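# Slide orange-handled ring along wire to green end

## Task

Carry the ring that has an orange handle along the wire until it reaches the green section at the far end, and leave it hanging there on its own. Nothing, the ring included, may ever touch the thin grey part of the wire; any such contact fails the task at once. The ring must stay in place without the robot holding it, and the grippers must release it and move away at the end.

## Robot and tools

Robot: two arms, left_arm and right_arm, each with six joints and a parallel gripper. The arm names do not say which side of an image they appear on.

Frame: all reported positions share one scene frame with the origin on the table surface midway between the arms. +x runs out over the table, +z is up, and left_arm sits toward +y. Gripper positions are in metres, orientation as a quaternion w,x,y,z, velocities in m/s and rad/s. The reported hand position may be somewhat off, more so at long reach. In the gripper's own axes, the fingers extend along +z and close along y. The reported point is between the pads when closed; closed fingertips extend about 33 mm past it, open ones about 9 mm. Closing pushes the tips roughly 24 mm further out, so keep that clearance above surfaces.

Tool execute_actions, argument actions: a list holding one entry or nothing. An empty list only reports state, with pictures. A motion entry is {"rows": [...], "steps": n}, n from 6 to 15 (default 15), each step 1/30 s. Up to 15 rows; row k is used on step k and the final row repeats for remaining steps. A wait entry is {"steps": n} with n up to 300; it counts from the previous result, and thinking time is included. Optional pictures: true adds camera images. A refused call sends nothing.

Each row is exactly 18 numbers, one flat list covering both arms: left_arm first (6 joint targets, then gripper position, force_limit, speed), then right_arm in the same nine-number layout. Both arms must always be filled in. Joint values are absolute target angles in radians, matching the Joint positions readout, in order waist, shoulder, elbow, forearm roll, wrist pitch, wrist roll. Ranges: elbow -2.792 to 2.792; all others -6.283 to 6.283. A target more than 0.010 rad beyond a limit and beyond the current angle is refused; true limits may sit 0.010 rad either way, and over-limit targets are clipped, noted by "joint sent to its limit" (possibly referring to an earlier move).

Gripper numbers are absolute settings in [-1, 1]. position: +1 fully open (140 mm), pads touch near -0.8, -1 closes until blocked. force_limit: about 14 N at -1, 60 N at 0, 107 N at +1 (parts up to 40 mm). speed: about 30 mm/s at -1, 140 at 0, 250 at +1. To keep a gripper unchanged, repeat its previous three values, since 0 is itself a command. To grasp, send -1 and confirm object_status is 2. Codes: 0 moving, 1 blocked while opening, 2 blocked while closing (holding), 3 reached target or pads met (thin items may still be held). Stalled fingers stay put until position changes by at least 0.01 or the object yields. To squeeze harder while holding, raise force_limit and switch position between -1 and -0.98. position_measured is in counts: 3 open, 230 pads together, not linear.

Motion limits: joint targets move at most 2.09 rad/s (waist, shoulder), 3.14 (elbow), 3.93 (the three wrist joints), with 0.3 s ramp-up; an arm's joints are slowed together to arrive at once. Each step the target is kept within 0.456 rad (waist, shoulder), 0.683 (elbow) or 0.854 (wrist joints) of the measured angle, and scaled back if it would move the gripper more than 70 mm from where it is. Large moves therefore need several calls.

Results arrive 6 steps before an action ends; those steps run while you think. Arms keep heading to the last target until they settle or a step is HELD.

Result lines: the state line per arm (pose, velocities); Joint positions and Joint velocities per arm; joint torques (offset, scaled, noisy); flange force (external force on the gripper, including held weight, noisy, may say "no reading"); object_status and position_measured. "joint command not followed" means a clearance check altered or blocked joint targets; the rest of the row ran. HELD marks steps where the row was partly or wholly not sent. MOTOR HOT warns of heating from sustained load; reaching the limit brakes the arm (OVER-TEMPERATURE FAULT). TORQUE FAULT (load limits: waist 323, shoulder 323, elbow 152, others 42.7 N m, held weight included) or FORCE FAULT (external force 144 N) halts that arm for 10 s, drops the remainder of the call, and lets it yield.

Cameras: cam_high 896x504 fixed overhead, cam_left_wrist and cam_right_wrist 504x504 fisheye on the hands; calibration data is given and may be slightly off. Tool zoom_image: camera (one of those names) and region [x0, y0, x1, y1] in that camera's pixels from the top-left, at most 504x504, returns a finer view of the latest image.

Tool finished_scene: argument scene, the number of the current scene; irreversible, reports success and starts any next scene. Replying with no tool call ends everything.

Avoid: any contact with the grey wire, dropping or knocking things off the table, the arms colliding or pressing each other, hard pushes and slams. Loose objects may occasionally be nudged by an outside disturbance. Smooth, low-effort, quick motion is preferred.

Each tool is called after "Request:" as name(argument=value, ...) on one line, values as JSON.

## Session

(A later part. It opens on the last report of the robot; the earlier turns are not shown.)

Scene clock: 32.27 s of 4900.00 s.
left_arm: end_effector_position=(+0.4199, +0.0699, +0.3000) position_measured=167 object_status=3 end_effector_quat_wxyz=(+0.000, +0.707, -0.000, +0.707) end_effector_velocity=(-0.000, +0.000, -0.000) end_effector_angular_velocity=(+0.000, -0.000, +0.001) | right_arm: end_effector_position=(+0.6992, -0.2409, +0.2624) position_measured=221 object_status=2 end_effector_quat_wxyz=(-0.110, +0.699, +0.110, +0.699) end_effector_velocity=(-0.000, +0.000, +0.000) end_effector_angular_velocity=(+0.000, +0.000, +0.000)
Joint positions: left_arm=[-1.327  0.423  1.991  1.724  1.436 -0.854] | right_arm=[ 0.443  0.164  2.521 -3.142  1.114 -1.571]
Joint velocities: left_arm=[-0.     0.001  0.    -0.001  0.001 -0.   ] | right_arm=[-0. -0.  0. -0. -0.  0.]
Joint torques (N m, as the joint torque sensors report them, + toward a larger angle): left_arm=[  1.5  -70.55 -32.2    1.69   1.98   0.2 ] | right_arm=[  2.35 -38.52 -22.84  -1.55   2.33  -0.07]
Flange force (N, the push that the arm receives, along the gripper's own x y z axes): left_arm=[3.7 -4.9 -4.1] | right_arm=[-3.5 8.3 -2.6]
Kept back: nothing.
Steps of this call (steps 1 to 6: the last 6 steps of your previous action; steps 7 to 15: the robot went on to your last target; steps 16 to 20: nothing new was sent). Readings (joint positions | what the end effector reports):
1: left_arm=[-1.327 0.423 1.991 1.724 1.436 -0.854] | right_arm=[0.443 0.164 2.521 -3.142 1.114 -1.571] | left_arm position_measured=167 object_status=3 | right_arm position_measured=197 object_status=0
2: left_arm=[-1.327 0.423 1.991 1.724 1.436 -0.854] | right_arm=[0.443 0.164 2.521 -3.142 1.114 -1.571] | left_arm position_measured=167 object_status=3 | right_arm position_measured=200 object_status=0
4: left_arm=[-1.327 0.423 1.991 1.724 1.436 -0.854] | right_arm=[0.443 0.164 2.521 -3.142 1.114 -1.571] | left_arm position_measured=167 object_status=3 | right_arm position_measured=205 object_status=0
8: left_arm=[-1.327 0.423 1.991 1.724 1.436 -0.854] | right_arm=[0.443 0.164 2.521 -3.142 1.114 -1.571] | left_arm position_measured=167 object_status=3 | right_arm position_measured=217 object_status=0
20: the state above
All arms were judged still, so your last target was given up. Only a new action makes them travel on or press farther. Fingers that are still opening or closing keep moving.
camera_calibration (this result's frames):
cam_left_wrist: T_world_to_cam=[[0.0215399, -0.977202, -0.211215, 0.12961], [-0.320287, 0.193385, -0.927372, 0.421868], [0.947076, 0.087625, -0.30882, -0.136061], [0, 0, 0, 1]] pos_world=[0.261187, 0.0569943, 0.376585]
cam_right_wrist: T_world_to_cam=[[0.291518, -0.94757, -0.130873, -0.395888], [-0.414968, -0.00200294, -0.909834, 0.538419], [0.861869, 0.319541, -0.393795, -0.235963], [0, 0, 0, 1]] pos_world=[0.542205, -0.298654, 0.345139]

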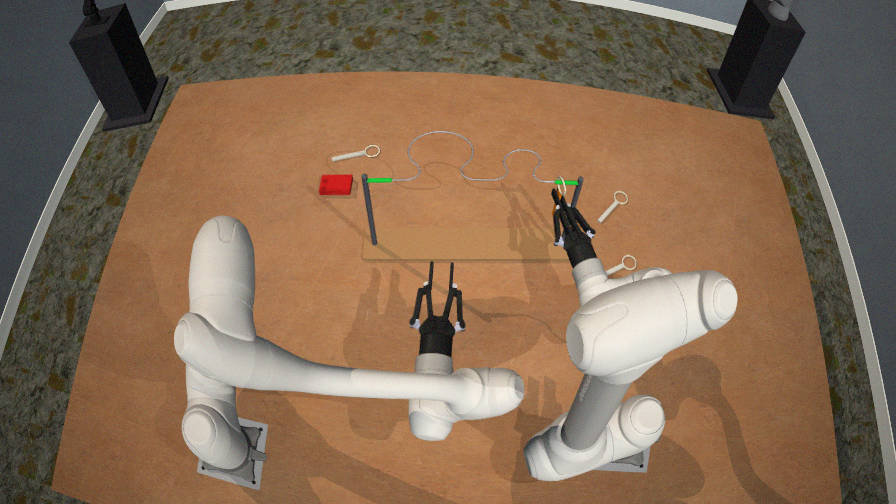

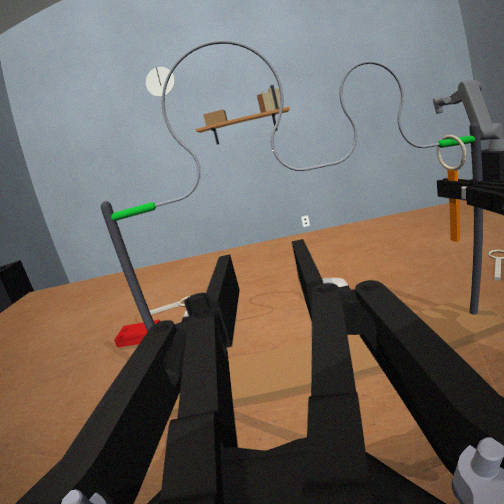

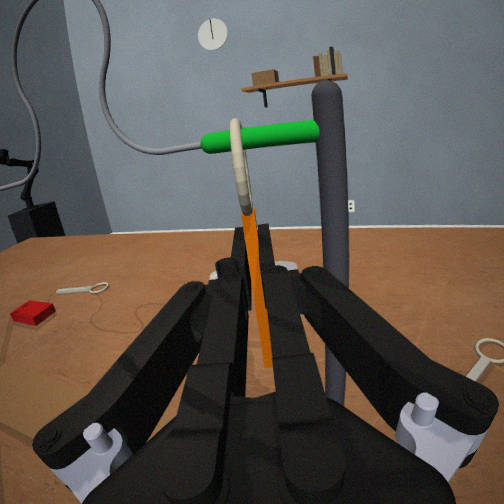

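Request:
execute_actions(actions=[{"rows": [[-1.3268,0.4235,1.9913,1.7239,1.436,-0.8544,-0.3,0,0,0.4434,0.154,2.519,-3.1416,1.102,-1.571,-1,-0.3,-0.8],[-1.3268,0.4235,1.9913,1.7239,1.436,-0.8544,-0.3,0,0,0.4434,0.144,2.5166,-3.1416,1.0897,-1.571,-1,-0.3,-0.8],[-1.3268,0.4235,1.9913,1.7239,1.436,-0.8544,-0.3,0,0,0.4434,0.134,2.514,-3.1416,1.0774,-1.571,-1,-0.3,-0.8],[-1.3268,0.4235,1.9913,1.7239,1.436,-0.8544,-0.3,0,0,0.4434,0.124,2.5118,-3.1416,1.0651,-1.571,-1,-0.3,-0.8],[-1.3268,0.4235,1.9913,1.7239,1.436,-0.8544,-0.3,0,0,0.4434,0.1019,2.5069,-3.1416,1.0118,-1.571,-1,-0.3,-0.8],[-1.3268,0.4235,1.9913,1.7239,1.436,-0.8544,-0.3,0,0,0.4434,0.0798,2.502,-3.1416,0.9586,-1.571,-1,-0.3,-0.8],[-1.3268,0.4235,1.9913,1.7239,1.436,-0.8544,-0.3,0,0,0.4434,0.0576,2.497,-3.1416,0.9053,-1.571,-1,-0.3,-0.8],[-1.3268,0.4235,1.9913,1.7239,1.436,-0.8544,-0.3,0,0,0.4434,0.0355,2.4921,-3.1416,0.8521,-1.571,-1,-0.3,-0.8],[-1.3268,0.4235,1.9913,1.7239,1.436,-0.8544,-0.3,0,0,0.442,0.0134,2.4872,-3.1416,0.7988,-1.571,-1,-0.3,-0.8],[-1.3268,0.4235,1.9913,1.7239,1.436,-0.8544,-0.3,0,0,0.441,-0.0038,2.4787,-3.1416,0.747,-1.571,-1,-0.3,-0.8],[-1.3268,0.4235,1.9913,1.7239,1.436,-0.8544,-0.3,0,0,0.44,-0.0209,2.4701,-3.1416,0.6951,-1.571,-1,-0.3,-0.8],[-1.3268,0.4235,1.9913,1.7239,1.436,-0.8544,-0.3,0,0,0.439,-0.0381,2.4616,-3.1416,0.6433,-1.571,-1,-0.3,-0.8],[-1.3268,0.4235,1.9913,1.7239,1.436,-0.8544,-0.3,0,0,0.438,-0.0552,2.4531,-3.1416,0.5914,-1.571,-1,-0.3,-0.8],[-1.3268,0.4235,1.9913,1.7239,1.436,-0.8544,-0.3,0,0,0.437,-0.0724,2.4445,-3.1416,0.5396,-1.571,-1,-0.3,-0.8]], "steps": 15}])

Request:
execute_actions(actions=[{"steps": 14}], pictures=true)

Scene clock: 36.10 s of 4900.00 s.
left_arm: end_effector_position=(+0.4199, +0.0699, +0.3000) position_measured=167 object_status=3 end_effector_quat_wxyz=(+0.000, +0.707, -0.000, +0.707) end_effector_velocity=(-0.000, -0.000, -0.000) end_effector_angular_velocity=(-0.001, +0.001, -0.001) | right_arm: end_effector_position=(+0.6975, -0.2415, +0.2790) position_measured=221 object_status=2 end_effector_quat_wxyz=(-0.107, +0.717, +0.113, +0.679) end_effector_velocity=(-0.030, -0.010, +0.023) end_effector_angular_velocity=(-0.184, +0.572, -0.000)
Joint positions: left_arm=[-1.327  0.423  1.991  1.724  1.436 -0.854] | right_arm=[ 0.443  0.079  2.502 -3.142  0.956 -1.571]
Joint velocities: left_arm=[-0.    -0.     0.    -0.    -0.001 -0.   ] | right_arm=[-0.    -0.539 -0.121  0.    -1.26   0.   ]
Joint torques (N m, as the joint torque sensors report them, + toward a larger angle): left_arm=[  1.82 -70.51 -32.45   1.62   1.94   0.05] | right_arm=[  3.11 -40.53 -26.72  -1.85   2.26  -0.04]
Flange force (N, the push that the arm receives, along the gripper's own x y z axes): left_arm=[4.0 -5.2 -4.9] | right_arm=[-5.2 8.1 -1.5]
Steps of this call (steps 1 to 90: nothing new was sent; then 0.53 s passed at rest; steps 91 to 99: the first 9 steps of this action). Readings (joint positions | what the end effector reports):
91: left_arm=[-1.327 0.423 1.991 1.724 1.436 -0.854] | right_arm=[0.443 0.164 2.521 -3.142 1.114 -1.571] | left_arm position_measured=167 object_status=3 | right_arm position_measured=221 object_status=2
92: left_arm=[-1.327 0.423 1.991 1.724 1.436 -0.854] | right_arm=[0.443 0.161 2.521 -3.142 1.110 -1.571] | left_arm position_measured=167 object_status=3 | right_arm position_measured=221 object_status=2
94: left_arm=[-1.327 0.423 1.991 1.724 1.436 -0.854] | right_arm=[0.443 0.146 2.517 -3.142 1.092 -1.571] | left_arm position_measured=167 object_status=3 | right_arm position_measured=221 object_status=2
98: left_arm=[-1.327 0.423 1.991 1.724 1.436 -0.854] | right_arm=[0.443 0.097 2.506 -3.142 0.997 -1.571] | left_arm position_measured=167 object_status=3 | right_arm position_measured=221 object_status=2
99: the state above

Scene clock: 36.57 s of 4900.00 s.
left_arm: end_effector_position=(+0.4199, +0.0699, +0.3000) position_measured=167 object_status=3 end_effector_quat_wxyz=(+0.000, +0.707, -0.000, +0.707) end_effector_velocity=(-0.001, -0.001, -0.000) end_effector_angular_velocity=(-0.000, +0.000, -0.001) | right_arm: end_effector_position=(+0.6867, -0.2495, +0.2832) position_measured=221 object_status=2 end_effector_quat_wxyz=(-0.092, +0.784, +0.121, +0.602) end_effector_velocity=(-0.000, -0.000, +0.001) end_effector_angular_velocity=(+0.000, -0.000, -0.000)
Joint positions: left_arm=[-1.327  0.423  1.991  1.724  1.436 -0.854] | right_arm=[ 0.437 -0.072  2.445 -3.142  0.54  -1.571]
Joint velocities: left_arm=[-0.001  0.    -0.     0.    -0.    -0.001] | right_arm=[-0.    -0.002 -0.001  0.    -0.003 -0.   ]
Joint torques (N m, as the joint torque sensors report them, + toward a larger angle): left_arm=[  1.84 -70.34 -32.55   1.66   2.     0.18] | right_arm=[  1.51 -24.91 -32.64  -2.51   2.27  -0.05]
Flange force (N, the push that the arm receives, along the gripper's own x y z axes): left_arm=[3.7 -5.4 -5.3] | right_arm=no reading
Kept back: nothing.
Steps of this call (steps 1 to 6: the last 6 steps of your previous action; steps 7 to 14: the robot went on to your last target). Readings (joint positions | what the end effector reports):
1: left_arm=[-1.327 0.423 1.991 1.724 1.436 -0.854] | right_arm=[0.443 0.060 2.498 -3.142 0.911 -1.571] | left_arm position_measured=167 object_status=3 | right_arm position_measured=221 object_status=2
2: left_arm=[-1.327 0.423 1.991 1.724 1.436 -0.854] | right_arm=[0.443 0.041 2.493 -3.142 0.865 -1.571] | left_arm position_measured=167 object_status=3 | right_arm position_measured=221 object_status=2
4: left_arm=[-1.327 0.423 1.991 1.724 1.436 -0.854] | right_arm=[0.442 0.005 2.480 -3.142 0.767 -1.571] | left_arm position_measured=167 object_status=3 | right_arm position_measured=221 object_status=2
8: left_arm=[-1.327 0.423 1.991 1.724 1.436 -0.854] | right_arm=[0.438 -0.058 2.451 -3.142 0.583 -1.571] | left_arm position_measured=167 object_status=3 | right_arm position_measured=221 object_status=2
14: the state above
camera_calibration (this result's frames):
cam_left_wrist: T_world_to_cam=[[0.0215399, -0.977202, -0.211215, 0.12961], [-0.320287, 0.193385, -0.927372, 0.421868], [0.947076, 0.087625, -0.30882, -0.136061], [0, 0, 0, 1]] pos_world=[0.261187, 0.0569944, 0.376585]
cam_right_wrist: T_world_to_cam=[[0.253572, -0.959465, -0.122995, -0.376725], [-0.626776, -0.0661208, -0.776389, 0.643747], [0.736786, 0.273961, -0.618136, -0.07622], [0, 0, 0, 1]] pos_world=[0.55517, -0.298008, 0.406348]

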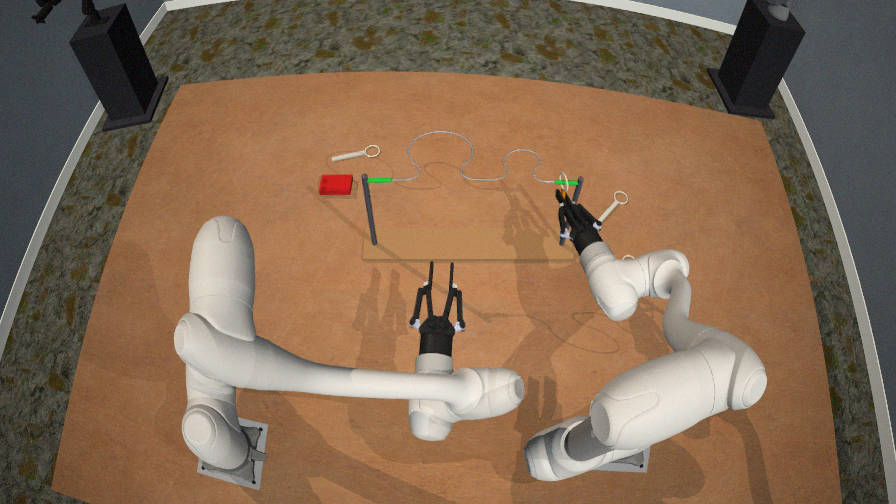

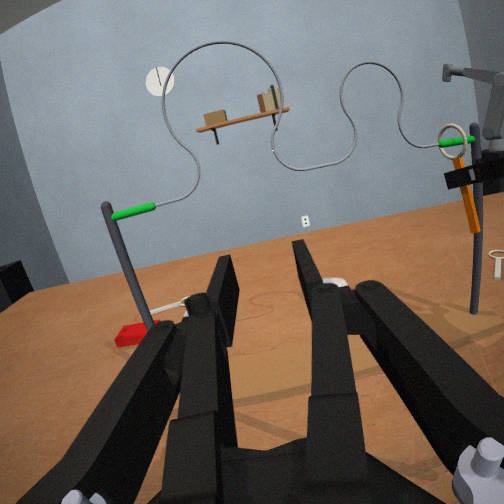

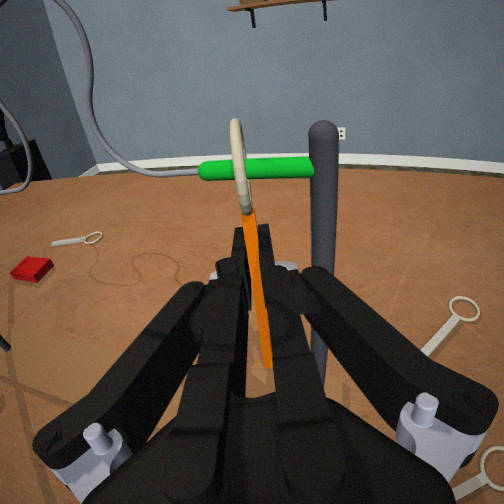

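Request:
execute_actions(actions=[{"rows": [[-1.3268,0.4235,1.9913,1.7239,1.436,-0.8544,-0.3,0,0,0.437,-0.0923,2.4254,-3.1416,0.4568,-1.571,-1,-0.3,-0.8],[-1.3268,0.4235,1.9913,1.7239,1.436,-0.8544,-0.3,0,0,0.437,-0.1123,2.4063,-3.1416,0.3741,-1.571,-1,-0.3,-0.8],[-1.3268,0.4235,1.9913,1.7239,1.436,-0.8544,-0.3,0,0,0.437,-0.1322,2.3871,-3.1416,0.2914,-1.571,-1,-0.3,-0.8],[-1.3268,0.4235,1.9913,1.7239,1.436,-0.8544,-0.3,0,0,0.437,-0.1322,2.3871,-3.1416,0.2914,-1.571,-1,-0.3,-0.8],[-1.3268,0.4235,1.9913,1.7239,1.436,-0.8544,-0.3,0,0,0.437,-0.1441,2.3641,-3.1416,0.2128,-1.571,-1,-0.3,-0.8],[-1.3268,0.4235,1.9913,1.7239,1.436,-0.8544,-0.3,0,0,0.437,-0.156,2.341,-3.1416,0.1343,-1.571,-1,-0.3,-0.8],[-1.3268,0.4235,1.9913,1.7239,1.436,-0.8544,-0.3,0,0,0.437,-0.1678,2.3179,-3.1416,0.0557,-1.571,-1,-0.3,-0.8],[-1.3268,0.4235,1.9913,1.7239,1.436,-0.8544,-0.3,0,0,0.437,-0.1678,2.3179,-3.1416,0.0557,-1.571,-1,-0.3,-0.8],[-1.3268,0.4235,1.9913,1.7239,1.436,-0.8544,-0.3,0,0,0.437,-0.1715,2.2921,-3.1416,-0.0174,-1.571,-1,-0.3,-0.8],[-1.3268,0.4235,1.9913,1.7239,1.436,-0.8544,-0.3,0,0,0.437,-0.1751,2.2662,-3.1416,-0.0906,-1.571,-1,-0.3,-0.8],[-1.3268,0.4235,1.9913,1.7239,1.436,-0.8544,-0.3,0,0,0.437,-0.1788,2.2404,-3.1416,-0.1637,-1.571,-1,-0.3,-0.8],[-1.3268,0.4235,1.9913,1.7239,1.436,-0.8544,-0.3,0,0,0.437,-0.1788,2.2404,-3.1416,-0.1637,-1.571,-1,-0.3,-0.8],[-1.3268,0.4235,1.9913,1.7239,1.436,-0.8544,-0.3,0,0,0.437,-0.1758,2.2123,-3.1416,-0.2324,-1.571,-1,-0.3,-0.8],[-1.3268,0.4235,1.9913,1.7239,1.436,-0.8544,-0.3,0,0,0.437,-0.1729,2.1842,-3.1416,-0.3012,-1.571,-1,-0.3,-0.8],[-1.3268,0.4235,1.9913,1.7239,1.436,-0.8544,-0.3,0,0,0.437,-0.1699,2.1562,-3.1416,-0.37,-1.571,-1,-0.3,-0.8]], "steps": 15}])

Request:
execute_actions(actions=[{"steps": 15}], pictures=true)

Scene clock: 38.47 s of 4900.00 s.
left_arm: end_effector_position=(+0.4199, +0.0699, +0.3000) position_measured=167 object_status=3 end_effector_quat_wxyz=(+0.000, +0.707, -0.000, +0.707) end_effector_velocity=(-0.000, -0.000, +0.001) end_effector_angular_velocity=(-0.000, -0.001, +0.000) | right_arm: end_effector_position=(+0.6798, -0.2516, +0.2880) position_measured=221 object_status=2 end_effector_quat_wxyz=(-0.081, +0.837, +0.129, +0.526) end_effector_velocity=(-0.048, -0.015, +0.042) end_effector_angular_velocity=(-0.276, +0.876, -0.000)
Joint positions: left_arm=[-1.327  0.423  1.991  1.724  1.436 -0.854] | right_arm=[ 0.437 -0.146  2.356 -3.142  0.19  -1.571]
Joint velocities: left_arm=[-0.001 -0.    -0.     0.     0.002 -0.   ] | right_arm=[-0.    -0.282 -0.482  0.    -1.683  0.   ]
Joint torques (N m, as the joint torque sensors report them, + toward a larger angle): left_arm=[  1.95 -71.52 -32.16   1.59   2.12   0.17] | right_arm=[  0.36 -17.63 -34.71  -2.51   1.52  -0.17]
Flange force (N, the push that the arm receives, along the gripper's own x y z axes): left_arm=[2.6 -3.6 -4.4] | right_arm=no reading
Steps of this call (steps 1 to 30: the robot went on to your last target; steps 31 to 48: nothing new was sent; steps 49 to 57: the first 9 steps of this action). Readings (joint positions | what the end effector reports):
49: left_arm=[-1.327 0.423 1.991 1.724 1.436 -0.854] | right_arm=[0.437 -0.072 2.444 -3.142 0.539 -1.571] | left_arm position_measured=167 object_status=3 | right_arm position_measured=221 object_status=2
50: left_arm=[-1.327 0.423 1.991 1.724 1.436 -0.854] | right_arm=[0.437 -0.074 2.443 -3.142 0.531 -1.571] | left_arm position_measured=167 object_status=3 | right_arm position_measured=221 object_status=2
52: left_arm=[-1.327 0.423 1.991 1.724 1.436 -0.854] | right_arm=[0.437 -0.088 2.430 -3.142 0.474 -1.571] | left_arm position_measured=167 object_status=3 | right_arm position_measured=221 object_status=2
56: left_arm=[-1.327 0.423 1.991 1.724 1.436 -0.854] | right_arm=[0.437 -0.135 2.373 -3.142 0.250 -1.571] | left_arm position_measured=167 object_status=3 | right_arm position_measured=221 object_status=2
57: the state above

Scene clock: 38.97 s of 4900.00 s.
left_arm: end_effector_position=(+0.4199, +0.0699, +0.3000) position_measured=167 object_status=3 end_effector_quat_wxyz=(+0.000, +0.707, -0.000, +0.707) end_effector_velocity=(-0.000, -0.000, -0.000) end_effector_angular_velocity=(-0.000, +0.002, -0.001) | right_arm: end_effector_position=(+0.6641, -0.2566, +0.3027) position_measured=221 object_status=2 end_effector_quat_wxyz=(-0.058, +0.913, +0.141, +0.378) end_effector_velocity=(+0.001, +0.000, +0.001) end_effector_angular_velocity=(-0.001, +0.001, +0.000)
Joint positions: left_arm=[-1.327  0.423  1.991  1.724  1.436 -0.854] | right_arm=[ 0.437 -0.17   2.156 -3.142 -0.37  -1.571]
Joint velocities: left_arm=[-0.001 -0.     0.    -0.001 -0.002 -0.   ] | right_arm=[-0.     0.001 -0.003 -0.    -0.004 -0.   ]
Joint torques (N m, as the joint torque sensors report them, + toward a larger angle): left_arm=[  2.06 -70.34 -32.63   1.69   1.87   0.17] | right_arm=[  1.43 -22.78 -42.25  -3.41   1.43  -0.15]
Flange force (N, the push that the arm receives, along the gripper's own x y z axes): left_arm=[4.0 -5.7 -5.7] | right_arm=no reading
Kept back: nothing.
Steps of this call (steps 1 to 6: the last 6 steps of your previous action; steps 7 to 15: the robot went on to your last target). Readings (joint positions | what the end effector reports):
1: left_arm=[-1.327 0.423 1.991 1.724 1.436 -0.854] | right_arm=[0.437 -0.154 2.339 -3.142 0.134 -1.571] | left_arm position_measured=167 object_status=3 | right_arm position_measured=221 object_status=2
2: left_arm=[-1.327 0.423 1.991 1.724 1.436 -0.854] | right_arm=[0.437 -0.161 2.321 -3.142 0.076 -1.571] | left_arm position_measured=167 object_status=3 | right_arm position_measured=221 object_status=2
4: left_arm=[-1.327 0.423 1.991 1.724 1.436 -0.854] | right_arm=[0.437 -0.170 2.282 -3.142 -0.040 -1.571] | left_arm position_measured=167 object_status=3 | right_arm position_measured=221 object_status=2
8: left_arm=[-1.327 0.423 1.991 1.724 1.436 -0.854] | right_arm=[0.437 -0.174 2.200 -3.142 -0.259 -1.571] | left_arm position_measured=167 object_status=3 | right_arm position_measured=221 object_status=2
15: the state above
camera_calibration (this result's frames):
cam_left_wrist: T_world_to_cam=[[0.0215399, -0.977202, -0.211215, 0.12961], [-0.320287, 0.193385, -0.927372, 0.421868], [0.947076, 0.087625, -0.30882, -0.136061], [0, 0, 0, 1]] pos_world=[0.261187, 0.0569943, 0.376585]
cam_right_wrist: T_world_to_cam=[[0.20081, -0.976084, -0.0832758, -0.35668], [-0.918125, -0.157875, -0.363485, 0.689262], [0.341645, 0.149449, -0.927871, 0.278606], [0, 0, 0, 1]] pos_world=[0.60927, -0.28097, 0.479344]

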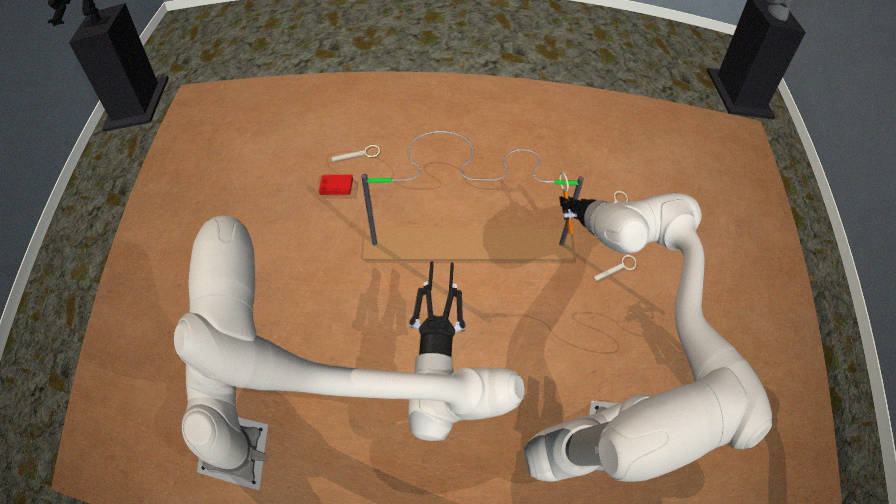

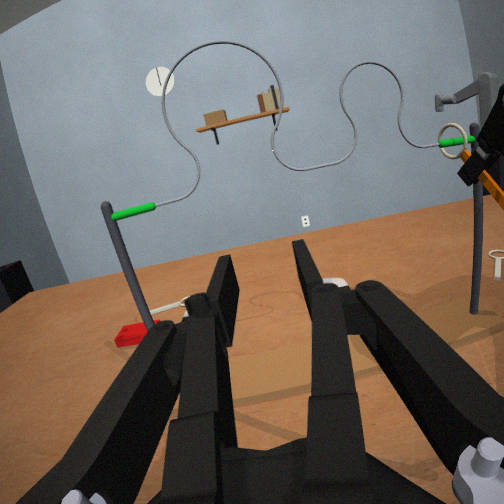

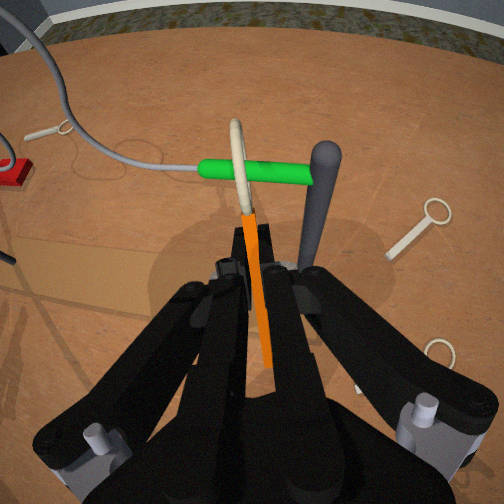

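Request:
execute_actions(actions=[{"rows": [[-1.3268,0.4235,1.9913,1.7239,1.436,-0.8544,-0.3,0,0,0.437,-0.16,2.1208,-3.1416,-0.4477,-1.571,-1,-0.3,-0.8],[-1.3268,0.4235,1.9913,1.7239,1.436,-0.8544,-0.3,0,0,0.437,-0.15,2.0855,-3.1416,-0.5254,-1.571,-1,-0.3,-0.8],[-1.3268,0.4235,1.9913,1.7239,1.436,-0.8544,-0.3,0,0,0.437,-0.1373,2.0495,-3.1416,-0.6011,-1.571,-1,-0.3,-0.8],[-1.3268,0.4235,1.9913,1.7239,1.436,-0.8544,-0.3,0,0,0.437,-0.122,2.0128,-3.1416,-0.6748,-1.571,-1,-0.3,-0.8],[-1.3268,0.4235,1.9913,1.7239,1.436,-0.8544,-0.3,0,0,0.437,-0.1066,1.9761,-3.1416,-0.7485,-1.571,-1,-0.3,-0.8],[-1.3268,0.4235,1.9913,1.7239,1.436,-0.8544,-0.3,0,0,0.437,-0.0873,1.9388,-3.1416,-0.8189,-1.571,-1,-0.3,-0.8],[-1.3268,0.4235,1.9913,1.7239,1.436,-0.8544,-0.3,0,0,0.437,-0.068,1.9014,-3.1416,-0.8892,-1.571,-1,-0.3,-0.8],[-1.3268,0.4235,1.9913,1.7239,1.436,-0.8544,-0.3,0,0,0.437,-0.0469,1.8639,-3.1416,-0.9582,-1.571,-1,-0.3,-0.8],[-1.3268,0.4235,1.9913,1.7239,1.436,-0.8544,-0.3,0,0,0.437,-0.0243,1.8261,-3.1416,-1.0256,-1.571,-1,-0.3,-0.8],[-1.3268,0.4235,1.9913,1.7239,1.436,-0.8544,-0.3,0,0,0.437,-0.0016,1.7883,-3.1416,-1.0931,-1.571,-1,-0.3,-0.8],[-1.3268,0.4235,1.9913,1.7239,1.436,-0.8544,-0.3,0,0,0.437,0.0235,1.7506,-3.1416,-1.1581,-1.571,-1,-0.3,-0.8],[-1.3268,0.4235,1.9913,1.7239,1.436,-0.8544,-0.3,0,0,0.437,0.0486,1.7129,-3.1416,-1.223,-1.571,-1,-0.3,-0.8],[-1.3268,0.4235,1.9913,1.7239,1.436,-0.8544,-0.3,0,0,0.437,0.0747,1.6752,-3.1416,-1.287,-1.571,-1,-0.3,-0.8],[-1.3268,0.4235,1.9913,1.7239,1.436,-0.8544,-0.3,0,0,0.437,0.1017,1.6375,-3.1416,-1.35,-1.571,-1,-0.3,-0.8],[-1.3268,0.4235,1.9913,1.7239,1.436,-0.8544,-0.3,0,0,0.437,0.1288,1.5998,-3.1416,-1.413,-1.571,-1,-0.3,-0.8]], "steps": 15}])

Request:
execute_actions(actions=[{"steps": 16}], pictures=true)

Scene clock: 40.63 s of 4900.00 s.
left_arm: end_effector_position=(+0.4199, +0.0699, +0.3000) position_measured=167 object_status=3 end_effector_quat_wxyz=(+0.000, +0.707, -0.000, +0.707) end_effector_velocity=(+0.000, -0.000, +0.001) end_effector_angular_velocity=(-0.000, -0.001, -0.001) | right_arm: end_effector_position=(+0.6594, -0.2581, +0.3155) position_measured=221 object_status=2 end_effector_quat_wxyz=(-0.039, +0.955, +0.147, +0.256) end_effector_velocity=(-0.021, -0.007, +0.064) end_effector_angular_velocity=(-0.443, +1.405, -0.000)
Joint positions: left_arm=[-1.327  0.423  1.991  1.724  1.436 -0.854] | right_arm=[ 0.437 -0.102  1.974 -3.142 -0.747 -1.571]
Joint velocities: left_arm=[ 0.001 -0.     0.     0.002  0.    -0.   ] | right_arm=[-0.     0.514 -1.031 -0.    -1.99   0.   ]
Joint torques (N m, as the joint torque sensors report them, + toward a larger angle): left_arm=[  1.8  -69.94 -32.53   1.61   1.95   0.16] | right_arm=[  1.37 -24.51 -42.84  -3.67   0.49  -0.12]
Flange force (N, the push that the arm receives, along the gripper's own x y z axes): left_arm=[4.2 -5.9 -5.0] | right_arm=[-2.1 3.5 3.5]
Steps of this call (steps 1 to 15: the robot went on to your last target; steps 16 to 41: nothing new was sent; steps 42 to 50: the first 9 steps of this action). Readings (joint positions | what the end effector reports):
42: left_arm=[-1.327 0.423 1.991 1.724 1.436 -0.854] | right_arm=[0.437 -0.170 2.156 -3.142 -0.370 -1.571] | left_arm position_measured=167 object_status=3 | right_arm position_measured=221 object_status=2
43: left_arm=[-1.327 0.423 1.991 1.724 1.436 -0.854] | right_arm=[0.437 -0.169 2.153 -3.142 -0.378 -1.571] | left_arm position_measured=167 object_status=3 | right_arm position_measured=221 object_status=2
45: left_arm=[-1.327 0.423 1.991 1.724 1.436 -0.854] | right_arm=[0.437 -0.162 2.127 -3.142 -0.435 -1.571] | left_arm position_measured=167 object_status=3 | right_arm position_measured=221 object_status=2
49: left_arm=[-1.327 0.423 1.991 1.724 1.436 -0.854] | right_arm=[0.437 -0.119 2.009 -3.142 -0.679 -1.571] | left_arm position_measured=167 object_status=3 | right_arm position_measured=221 object_status=2
50: the state above

Scene clock: 41.17 s of 4900.00 s.
left_arm: end_effector_position=(+0.4199, +0.0699, +0.3000) position_measured=167 object_status=3 end_effector_quat_wxyz=(+0.000, +0.707, -0.000, +0.707) end_effector_velocity=(-0.000, -0.000, -0.000) end_effector_angular_velocity=(+0.001, +0.000, -0.000) | right_arm: end_effector_position=(+0.6545, -0.2596, +0.3471) position_measured=221 object_status=2 end_effector_quat_wxyz=(+0.000, +0.988, +0.152, +0.000) end_effector_velocity=(+0.000, +0.000, +0.002) end_effector_angular_velocity=(+0.001, -0.002, +0.000)
Joint positions: left_arm=[-1.327  0.423  1.991  1.724  1.436 -0.854] | right_arm=[ 0.437  0.129  1.6   -3.142 -1.413 -1.571]
Joint velocities: left_arm=[-0.001  0.001 -0.    -0.     0.     0.   ] | right_arm=[ 0.    -0.001 -0.003  0.    -0.002 -0.   ]
Joint torques (N m, as the joint torque sensors report them, + toward a larger angle): left_arm=[  2.12 -70.98 -32.3    1.67   1.95   0.17] | right_arm=[  1.92 -52.66 -44.04  -3.69  -0.28  -0.11]
Flange force (N, the push that the arm receives, along the gripper's own x y z axes): left_arm=[3.1 -4.3 -5.1] | right_arm=[-7.8 3.4 4.8]
Kept back: nothing.
Steps of this call (steps 1 to 6: the last 6 steps of your previous action; steps 7 to 16: the robot went on to your last target). Readings (joint positions | what the end effector reports):
1: left_arm=[-1.327 0.423 1.991 1.724 1.436 -0.854] | right_arm=[0.437 -0.084 1.939 -3.142 -0.814 -1.571] | left_arm position_measured=167 object_status=3 | right_arm position_measured=221 object_status=2
2: left_arm=[-1.327 0.423 1.991 1.724 1.436 -0.854] | right_arm=[0.437 -0.065 1.902 -3.142 -0.882 -1.571] | left_arm position_measured=167 object_status=3 | right_arm position_measured=221 object_status=2
4: left_arm=[-1.327 0.423 1.991 1.724 1.436 -0.854] | right_arm=[0.437 -0.022 1.828 -3.142 -1.018 -1.571] | left_arm position_measured=167 object_status=3 | right_arm position_measured=221 object_status=2
8: left_arm=[-1.327 0.423 1.991 1.724 1.436 -0.854] | right_arm=[0.437 0.075 1.679 -3.142 -1.278 -1.571] | left_arm position_measured=167 object_status=3 | right_arm position_measured=221 object_status=2
16: the state above
camera_calibration (this result's frames):
cam_left_wrist: T_world_to_cam=[[0.0215398, -0.977202, -0.211215, 0.12961], [-0.320287, 0.193385, -0.927372, 0.421868], [0.947076, 0.0876249, -0.30882, -0.136061], [0, 0, 0, 1]] pos_world=[0.261187, 0.0569943, 0.376585]
cam_right_wrist: T_world_to_cam=[[0.173104, -0.984817, 0.0130836, -0.371577], [-0.905519, -0.153913, 0.395407, 0.425513], [-0.387389, -0.080294, -0.918413, 0.737796], [0, 0, 0, 1]] pos_world=[0.735446, -0.241202, 0.514213]

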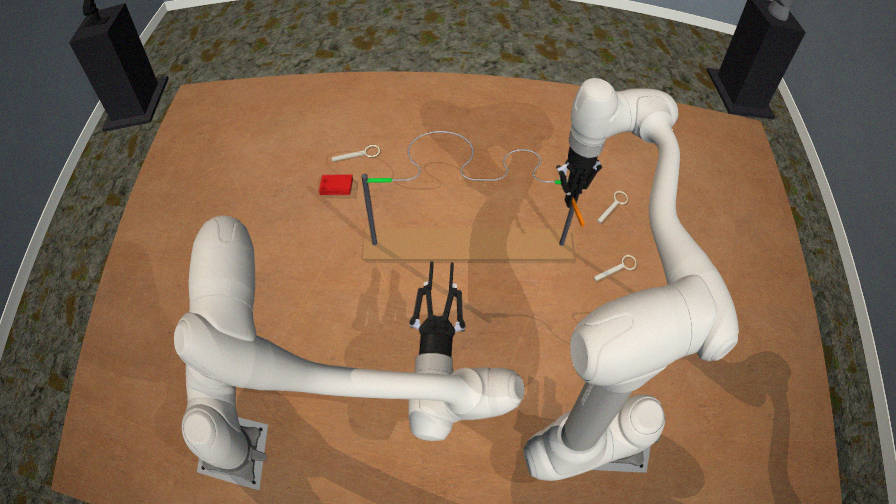

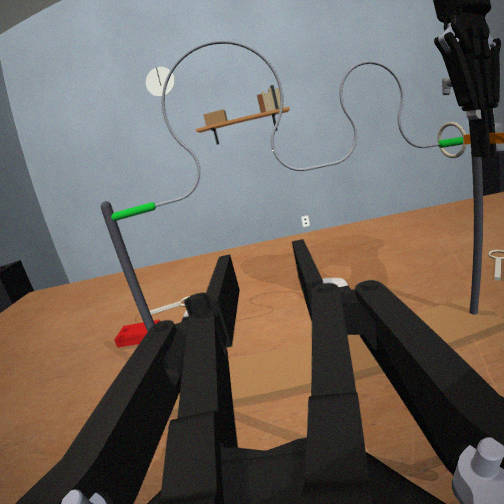

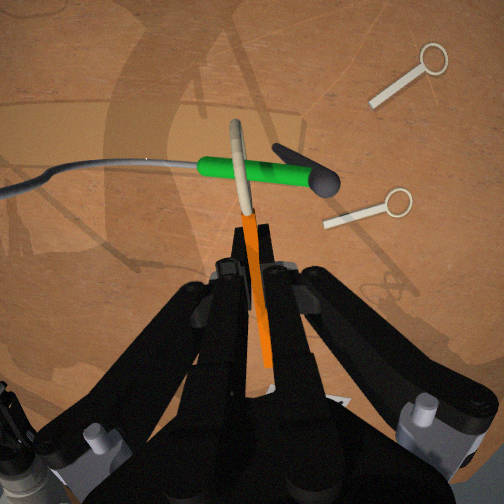

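Request:
execute_actions(actions=[{"rows": [[-1.1959,0.7122,1.3911,1.7454,1.2841,-2.1286,-0.15,0,0,0.4506,0.1266,1.605,-3.1416,-1.4099,-1.2519,-1,-0.3,-0.8]], "steps": 15}])

Request:
execute_actions(actions=[{"steps": 22}], pictures=true)

Scene clock: 42.90 s of 4900.00 s.
left_arm: end_effector_position=(+0.4718, -0.0169, +0.3115) position_measured=148 object_status=0 end_effector_quat_wxyz=(+0.152, +0.693, +0.155, +0.687) end_effector_velocity=(+0.237, -0.351, +0.052) end_effector_angular_velocity=(-2.160, +0.012, +0.024) | right_arm: end_effector_position=(+0.6503, -0.2524, +0.3456) position_measured=221 object_status=2 end_effector_quat_wxyz=(+0.000, +1.000, +0.007, +0.000) end_effector_velocity=(-0.009, +0.014, -0.002) end_effector_angular_velocity=(+0.001, -0.002, -0.557)
Joint positions: left_arm=[-1.281  0.524  1.781  1.731  1.383 -1.187] | right_arm=[ 0.45   0.127  1.605 -3.142 -1.41  -1.267]
Joint velocities: left_arm=[ 0.197  0.434 -0.898  0.032 -0.226 -1.714] | right_arm=[ 0.025 -0.005  0.009 -0.     0.006  0.582]
Joint torques (N m, as the joint torque sensors report them, + toward a larger angle): left_arm=[  2.6  -83.3  -34.06   1.27   2.17   0.42] | right_arm=[ -3.02 -54.05 -43.04  -3.86  -0.14  -0.04]
Flange force (N, the push that the arm receives, along the gripper's own x y z axes): left_arm=[3.2 -3.4 -3.0] | right_arm=[-2.5 -0.8 2.6]
Steps of this call (steps 1 to 15: the robot went on to your last target; steps 16 to 43: nothing new was sent; steps 44 to 52: the first 9 steps of this action). Readings (joint positions | what the end effector reports):
44: left_arm=[-1.327 0.424 1.991 1.724 1.436 -0.855] | right_arm=[0.437 0.129 1.600 -3.142 -1.413 -1.571] | left_arm position_measured=167 object_status=0 | right_arm position_measured=221 object_status=2
45: left_arm=[-1.325 0.426 1.986 1.724 1.435 -0.864] | right_arm=[0.437 0.129 1.600 -3.142 -1.413 -1.563] | left_arm position_measured=164 object_status=0 | right_arm position_measured=221 object_status=2
47: left_arm=[-1.317 0.446 1.944 1.726 1.424 -0.923] | right_arm=[0.440 0.129 1.600 -3.142 -1.413 -1.503] | left_arm position_measured=150 object_status=0 | right_arm position_measured=221 object_status=2
51: left_arm=[-1.288 0.510 1.812 1.730 1.391 -1.130] | right_arm=[0.449 0.127 1.604 -3.142 -1.410 -1.294] | left_arm position_measured=148 object_status=0 | right_arm position_measured=221 object_status=2
52: the state above

Scene clock: 43.63 s of 4900.00 s.
left_arm: end_effector_position=(+0.5831, -0.1500, +0.3380) position_measured=148 object_status=3 end_effector_quat_wxyz=(+0.500, +0.500, +0.500, +0.500) end_effector_velocity=(+0.000, -0.000, +0.001) end_effector_angular_velocity=(-0.001, -0.001, -0.000) | right_arm: end_effector_position=(+0.6500, -0.2520, +0.3455) position_measured=221 object_status=2 end_effector_quat_wxyz=(-0.000, +1.000, -0.000, +0.000) end_effector_velocity=(-0.000, -0.000, -0.000) end_effector_angular_velocity=(-0.000, +0.000, -0.000)
Joint positions: left_arm=[-1.196  0.712  1.391  1.745  1.284 -2.129] | right_arm=[ 0.451  0.127  1.605 -3.142 -1.41  -1.252]
Joint velocities: left_arm=[ 0.    -0.    -0.     0.001 -0.    -0.001] | right_arm=[ 0.    -0.     0.001  0.    -0.     0.   ]
Joint torques (N m, as the joint torque sensors report them, + toward a larger angle): left_arm=[   1.85 -103.42  -40.01    1.79    1.51    0.25] | right_arm=[  1.56 -53.91 -43.54  -3.73  -0.42  -0.12]
Flange force (N, the push that the arm receives, along the gripper's own x y z axes): left_arm=[6.2 1.9 -4.8] | right_arm=[-3.8 3.9 4.4]
Kept back: nothing.
Steps of this call (steps 1 to 6: the last 6 steps of your previous action; steps 7 to 22: the robot went on to your last target). Readings (joint positions | what the end effector reports):
1: left_arm=[-1.274 0.539 1.751 1.732 1.375 -1.247] | right_arm=[0.450 0.127 1.605 -3.142 -1.410 -1.255] | left_arm position_measured=148 object_status=3 | right_arm position_measured=221 object_status=2
2: left_arm=[-1.268 0.553 1.722 1.734 1.368 -1.310] | right_arm=[0.451 0.127 1.605 -3.142 -1.410 -1.253] | left_arm position_measured=148 object_status=3 | right_arm position_measured=221 object_status=2
4: left_arm=[-1.255 0.581 1.664 1.736 1.353 -1.447] | right_arm=[0.451 0.127 1.605 -3.142 -1.410 -1.252] | left_arm position_measured=148 object_status=3 | right_arm position_measured=221 object_status=2
8: left_arm=[-1.230 0.637 1.547 1.740 1.323 -1.740] | right_arm=[0.451 0.127 1.605 -3.142 -1.410 -1.252] | left_arm position_measured=148 object_status=3 | right_arm position_measured=221 object_status=2
22: the state above
camera_calibration (this result's frames):
cam_left_wrist: T_world_to_cam=[[0.0216604, -0.211222, 0.977198, -0.367676], [-0.320356, -0.927356, -0.193348, 0.135758], [0.947049, -0.308864, -0.0877533, -0.393859], [0, 0, 0, 1]] pos_world=[0.424459, -0.0734139, 0.350978]
cam_right_wrist: T_world_to_cam=[[-0.131129, -0.99128, 0.013044, -0.167192], [-0.90984, 0.12556, 0.395506, 0.496414], [-0.393695, 0.0399943, -0.918371, 0.769616], [0, 0, 0, 1]] pos_world=[0.732728, -0.258844, 0.512638]

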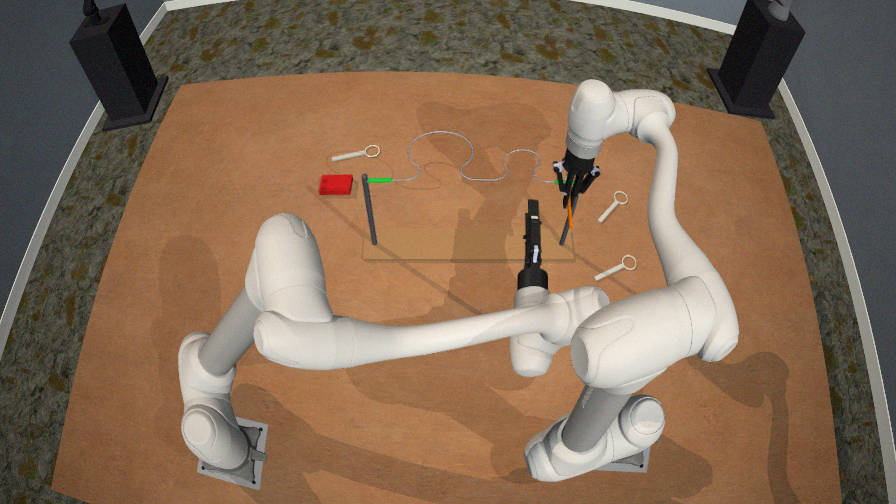

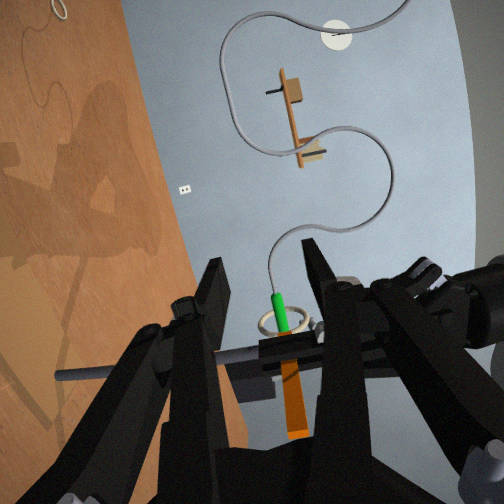

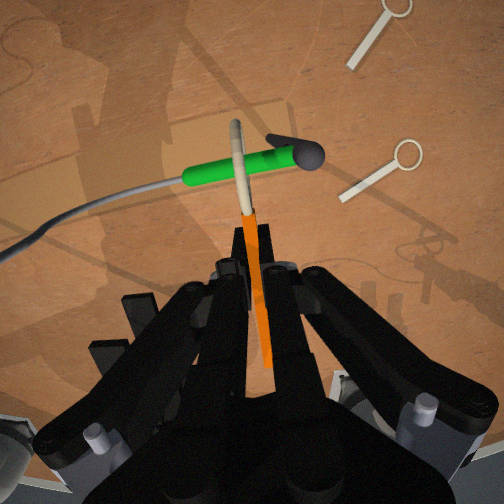

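Request:
zoom_image(camera="cam_left_wrist", region=[210, 270, 390, 450])

Region (210, 270, 390, 450) of cam_left_wrist's 504x504 image, scaled by 2.800, with more detail than that image has.

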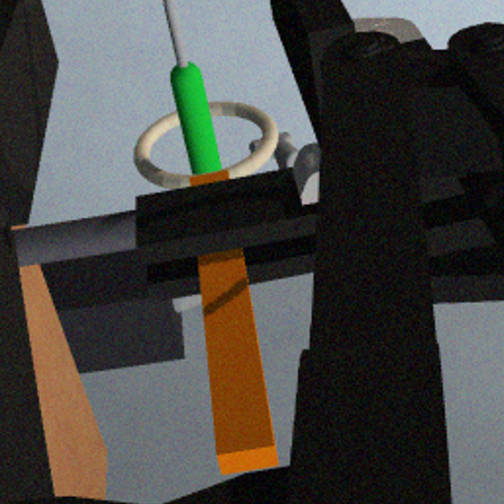

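Request:
execute_actions(actions=[{"rows": [[-1.2297,0.8543,1.1204,1.6921,1.2949,-1.9915,-0.15,0,0,0.4506,0.1266,1.605,-3.1416,-1.4099,-1.2519,-1,-0.3,-0.8]], "steps": 15}])

Request:
execute_actions(actions=[{"steps": 12}], pictures=true)

Scene clock: 44.90 s of 4900.00 s.
left_arm: end_effector_position=(+0.5834, -0.2421, +0.3395) position_measured=148 object_status=3 end_effector_quat_wxyz=(+0.500, +0.500, +0.500, +0.500) end_effector_velocity=(-0.013, -0.236, -0.008) end_effector_angular_velocity=(+0.003, +0.011, -0.006) | right_arm: end_effector_position=(+0.6500, -0.2520, +0.3455) position_measured=221 object_status=2 end_effector_quat_wxyz=(-0.000, +1.000, -0.000, +0.000) end_effector_velocity=(-0.000, -0.000, -0.001) end_effector_angular_velocity=(-0.000, +0.002, -0.000)
Joint positions: left_arm=[-1.227  0.841  1.147  1.697  1.294 -2.005] | right_arm=[ 0.451  0.127  1.605 -3.142 -1.41  -1.252]
Joint velocities: left_arm=[-0.085  0.353 -0.664 -0.132  0.027  0.334] | right_arm=[-0.     0.001  0.001  0.    -0.    -0.   ]
Joint torques (N m, as the joint torque sensors report them, + toward a larger angle): left_arm=[  13.65 -136.36  -36.91    1.52    1.75    0.23] | right_arm=[  2.2  -53.94 -43.46  -3.8   -0.54  -0.1 ]
Flange force (N, the push that the arm receives, along the gripper's own x y z axes): left_arm=[3.7 1.3 -1.2] | right_arm=[-3.1 4.9 4.8]
Steps of this call (steps 1 to 15: the robot went on to your last target; steps 16 to 29: nothing new was sent; steps 30 to 38: the first 9 steps of this action). Readings (joint positions | what the end effector reports):
30: left_arm=[-1.196 0.712 1.391 1.745 1.284 -2.129] | right_arm=[0.451 0.127 1.605 -3.142 -1.410 -1.252] | left_arm position_measured=148 object_status=3 | right_arm position_measured=221 object_status=2
31: left_arm=[-1.196 0.716 1.384 1.744 1.284 -2.125] | right_arm=[0.451 0.127 1.605 -3.142 -1.410 -1.252] | left_arm position_measured=148 object_status=3 | right_arm position_measured=221 object_status=2
33: left_arm=[-1.202 0.740 1.336 1.735 1.286 -2.101] | right_arm=[0.451 0.127 1.605 -3.142 -1.410 -1.252] | left_arm position_measured=148 object_status=3 | right_arm position_measured=221 object_status=2
37: left_arm=[-1.223 0.827 1.174 1.703 1.293 -2.019] | right_arm=[0.451 0.127 1.605 -3.142 -1.410 -1.252] | left_arm position_measured=148 object_status=3 | right_arm position_measured=221 object_status=2
38: the state above

Scene clock: 45.30 s of 4900.00 s.
left_arm: end_effector_position=(+0.5830, -0.2511, +0.3400) position_measured=148 object_status=3 end_effector_quat_wxyz=(+0.500, +0.500, +0.500, +0.500) end_effector_velocity=(+0.002, +0.002, -0.000) end_effector_angular_velocity=(-0.001, +0.001, +0.003) | right_arm: end_effector_position=(+0.6500, -0.2520, +0.3455) position_measured=221 object_status=2 end_effector_quat_wxyz=(-0.000, +1.000, -0.000, +0.000) end_effector_velocity=(-0.000, -0.000, +0.000) end_effector_angular_velocity=(+0.000, -0.000, +0.000)
Joint positions: left_arm=[-1.23   0.854  1.12   1.692  1.295 -1.992] | right_arm=[ 0.451  0.127  1.605 -3.142 -1.41  -1.252]
Joint velocities: left_arm=[ 0.002 -0.    -0.    -0.002  0.001 -0.   ] | right_arm=[ 0.    -0.001  0.     0.    -0.    -0.   ]
Joint torques (N m, as the joint torque sensors report them, + toward a larger angle): left_arm=[   2.34 -115.6   -42.12    2.09    0.96    0.15] | right_arm=[  1.77 -54.3  -43.45  -3.74  -0.45  -0.11]
Flange force (N, the push that the arm receives, along the gripper's own x y z axes): left_arm=[8.3 1.3 -5.8] | right_arm=[-3.3 4.1 4.3]
Kept back: nothing.
Steps of this call (steps 1 to 6: the last 6 steps of your previous action; steps 7 to 12: the robot went on to your last target). Readings (joint positions | what the end effector reports):
1: left_arm=[-1.229 0.850 1.130 1.694 1.294 -1.996] | right_arm=[0.451 0.127 1.605 -3.142 -1.410 -1.252] | left_arm position_measured=148 object_status=3 | right_arm position_measured=221 object_status=2
2: left_arm=[-1.230 0.854 1.123 1.693 1.295 -1.993] | right_arm=[0.451 0.127 1.605 -3.142 -1.410 -1.252] | left_arm position_measured=148 object_status=3 | right_arm position_measured=221 object_status=2
4: left_arm=[-1.230 0.854 1.121 1.692 1.295 -1.992] | right_arm=[0.451 0.127 1.605 -3.142 -1.410 -1.252] | left_arm position_measured=148 object_status=3 | right_arm position_measured=221 object_status=2
8: left_arm=[-1.230 0.854 1.120 1.692 1.295 -1.992] | right_arm=[0.451 0.127 1.605 -3.142 -1.410 -1.252] | left_arm position_measured=148 object_status=3 | right_arm position_measured=221 object_status=2
12: the state above
camera_calibration (this result's frames):
cam_left_wrist: T_world_to_cam=[[0.0216309, -0.211312, 0.977179, -0.390953], [-0.320485, -0.927294, -0.19343, 0.0424822], [0.947007, -0.308987, -0.0877805, -0.424815], [0, 0, 0, 1]] pos_world=[0.424374, -0.174482, 0.352958]
cam_right_wrist: T_world_to_cam=[[-0.131129, -0.991279, 0.0130441, -0.167192], [-0.90984, 0.12556, 0.395506, 0.496414], [-0.393695, 0.0399943, -0.918371, 0.769616], [0, 0, 0, 1]] pos_world=[0.732728, -0.258844, 0.512638]

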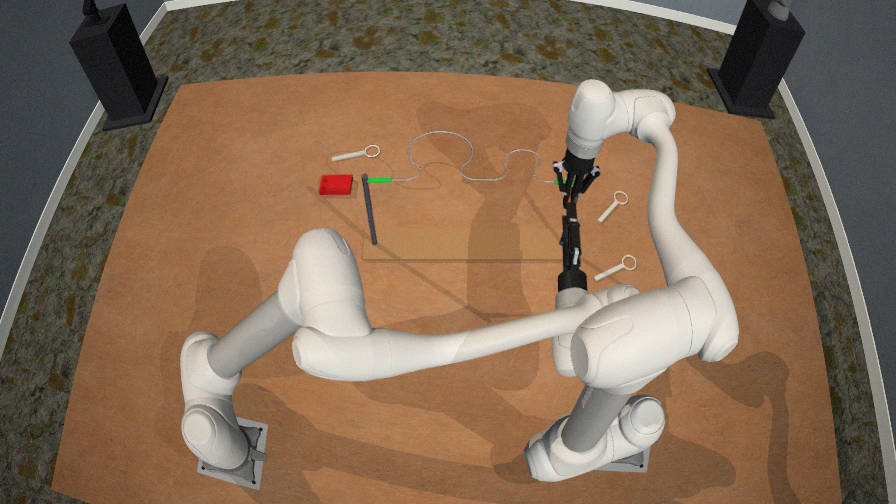

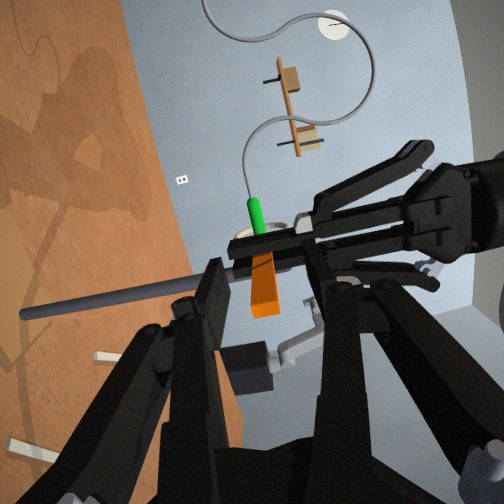

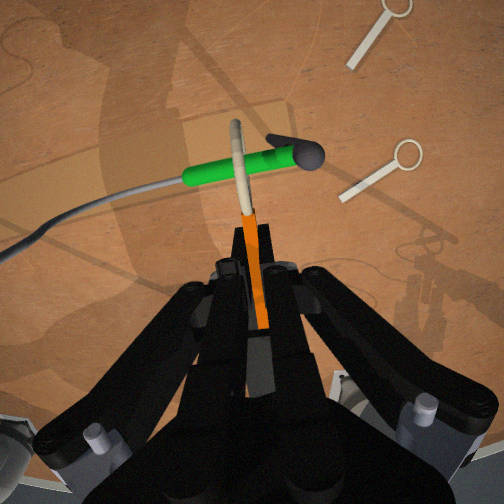

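Request:
zoom_image(camera="cam_left_wrist", region=[190, 190, 350, 350])

Region (190, 190, 350, 350) of cam_left_wrist's 504x504 image, scaled by 3.150, with more detail than that image has.

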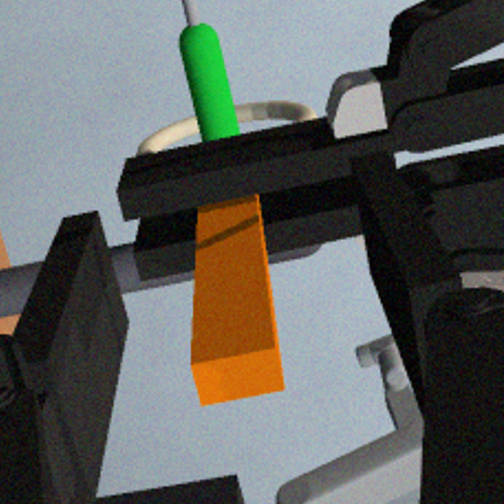

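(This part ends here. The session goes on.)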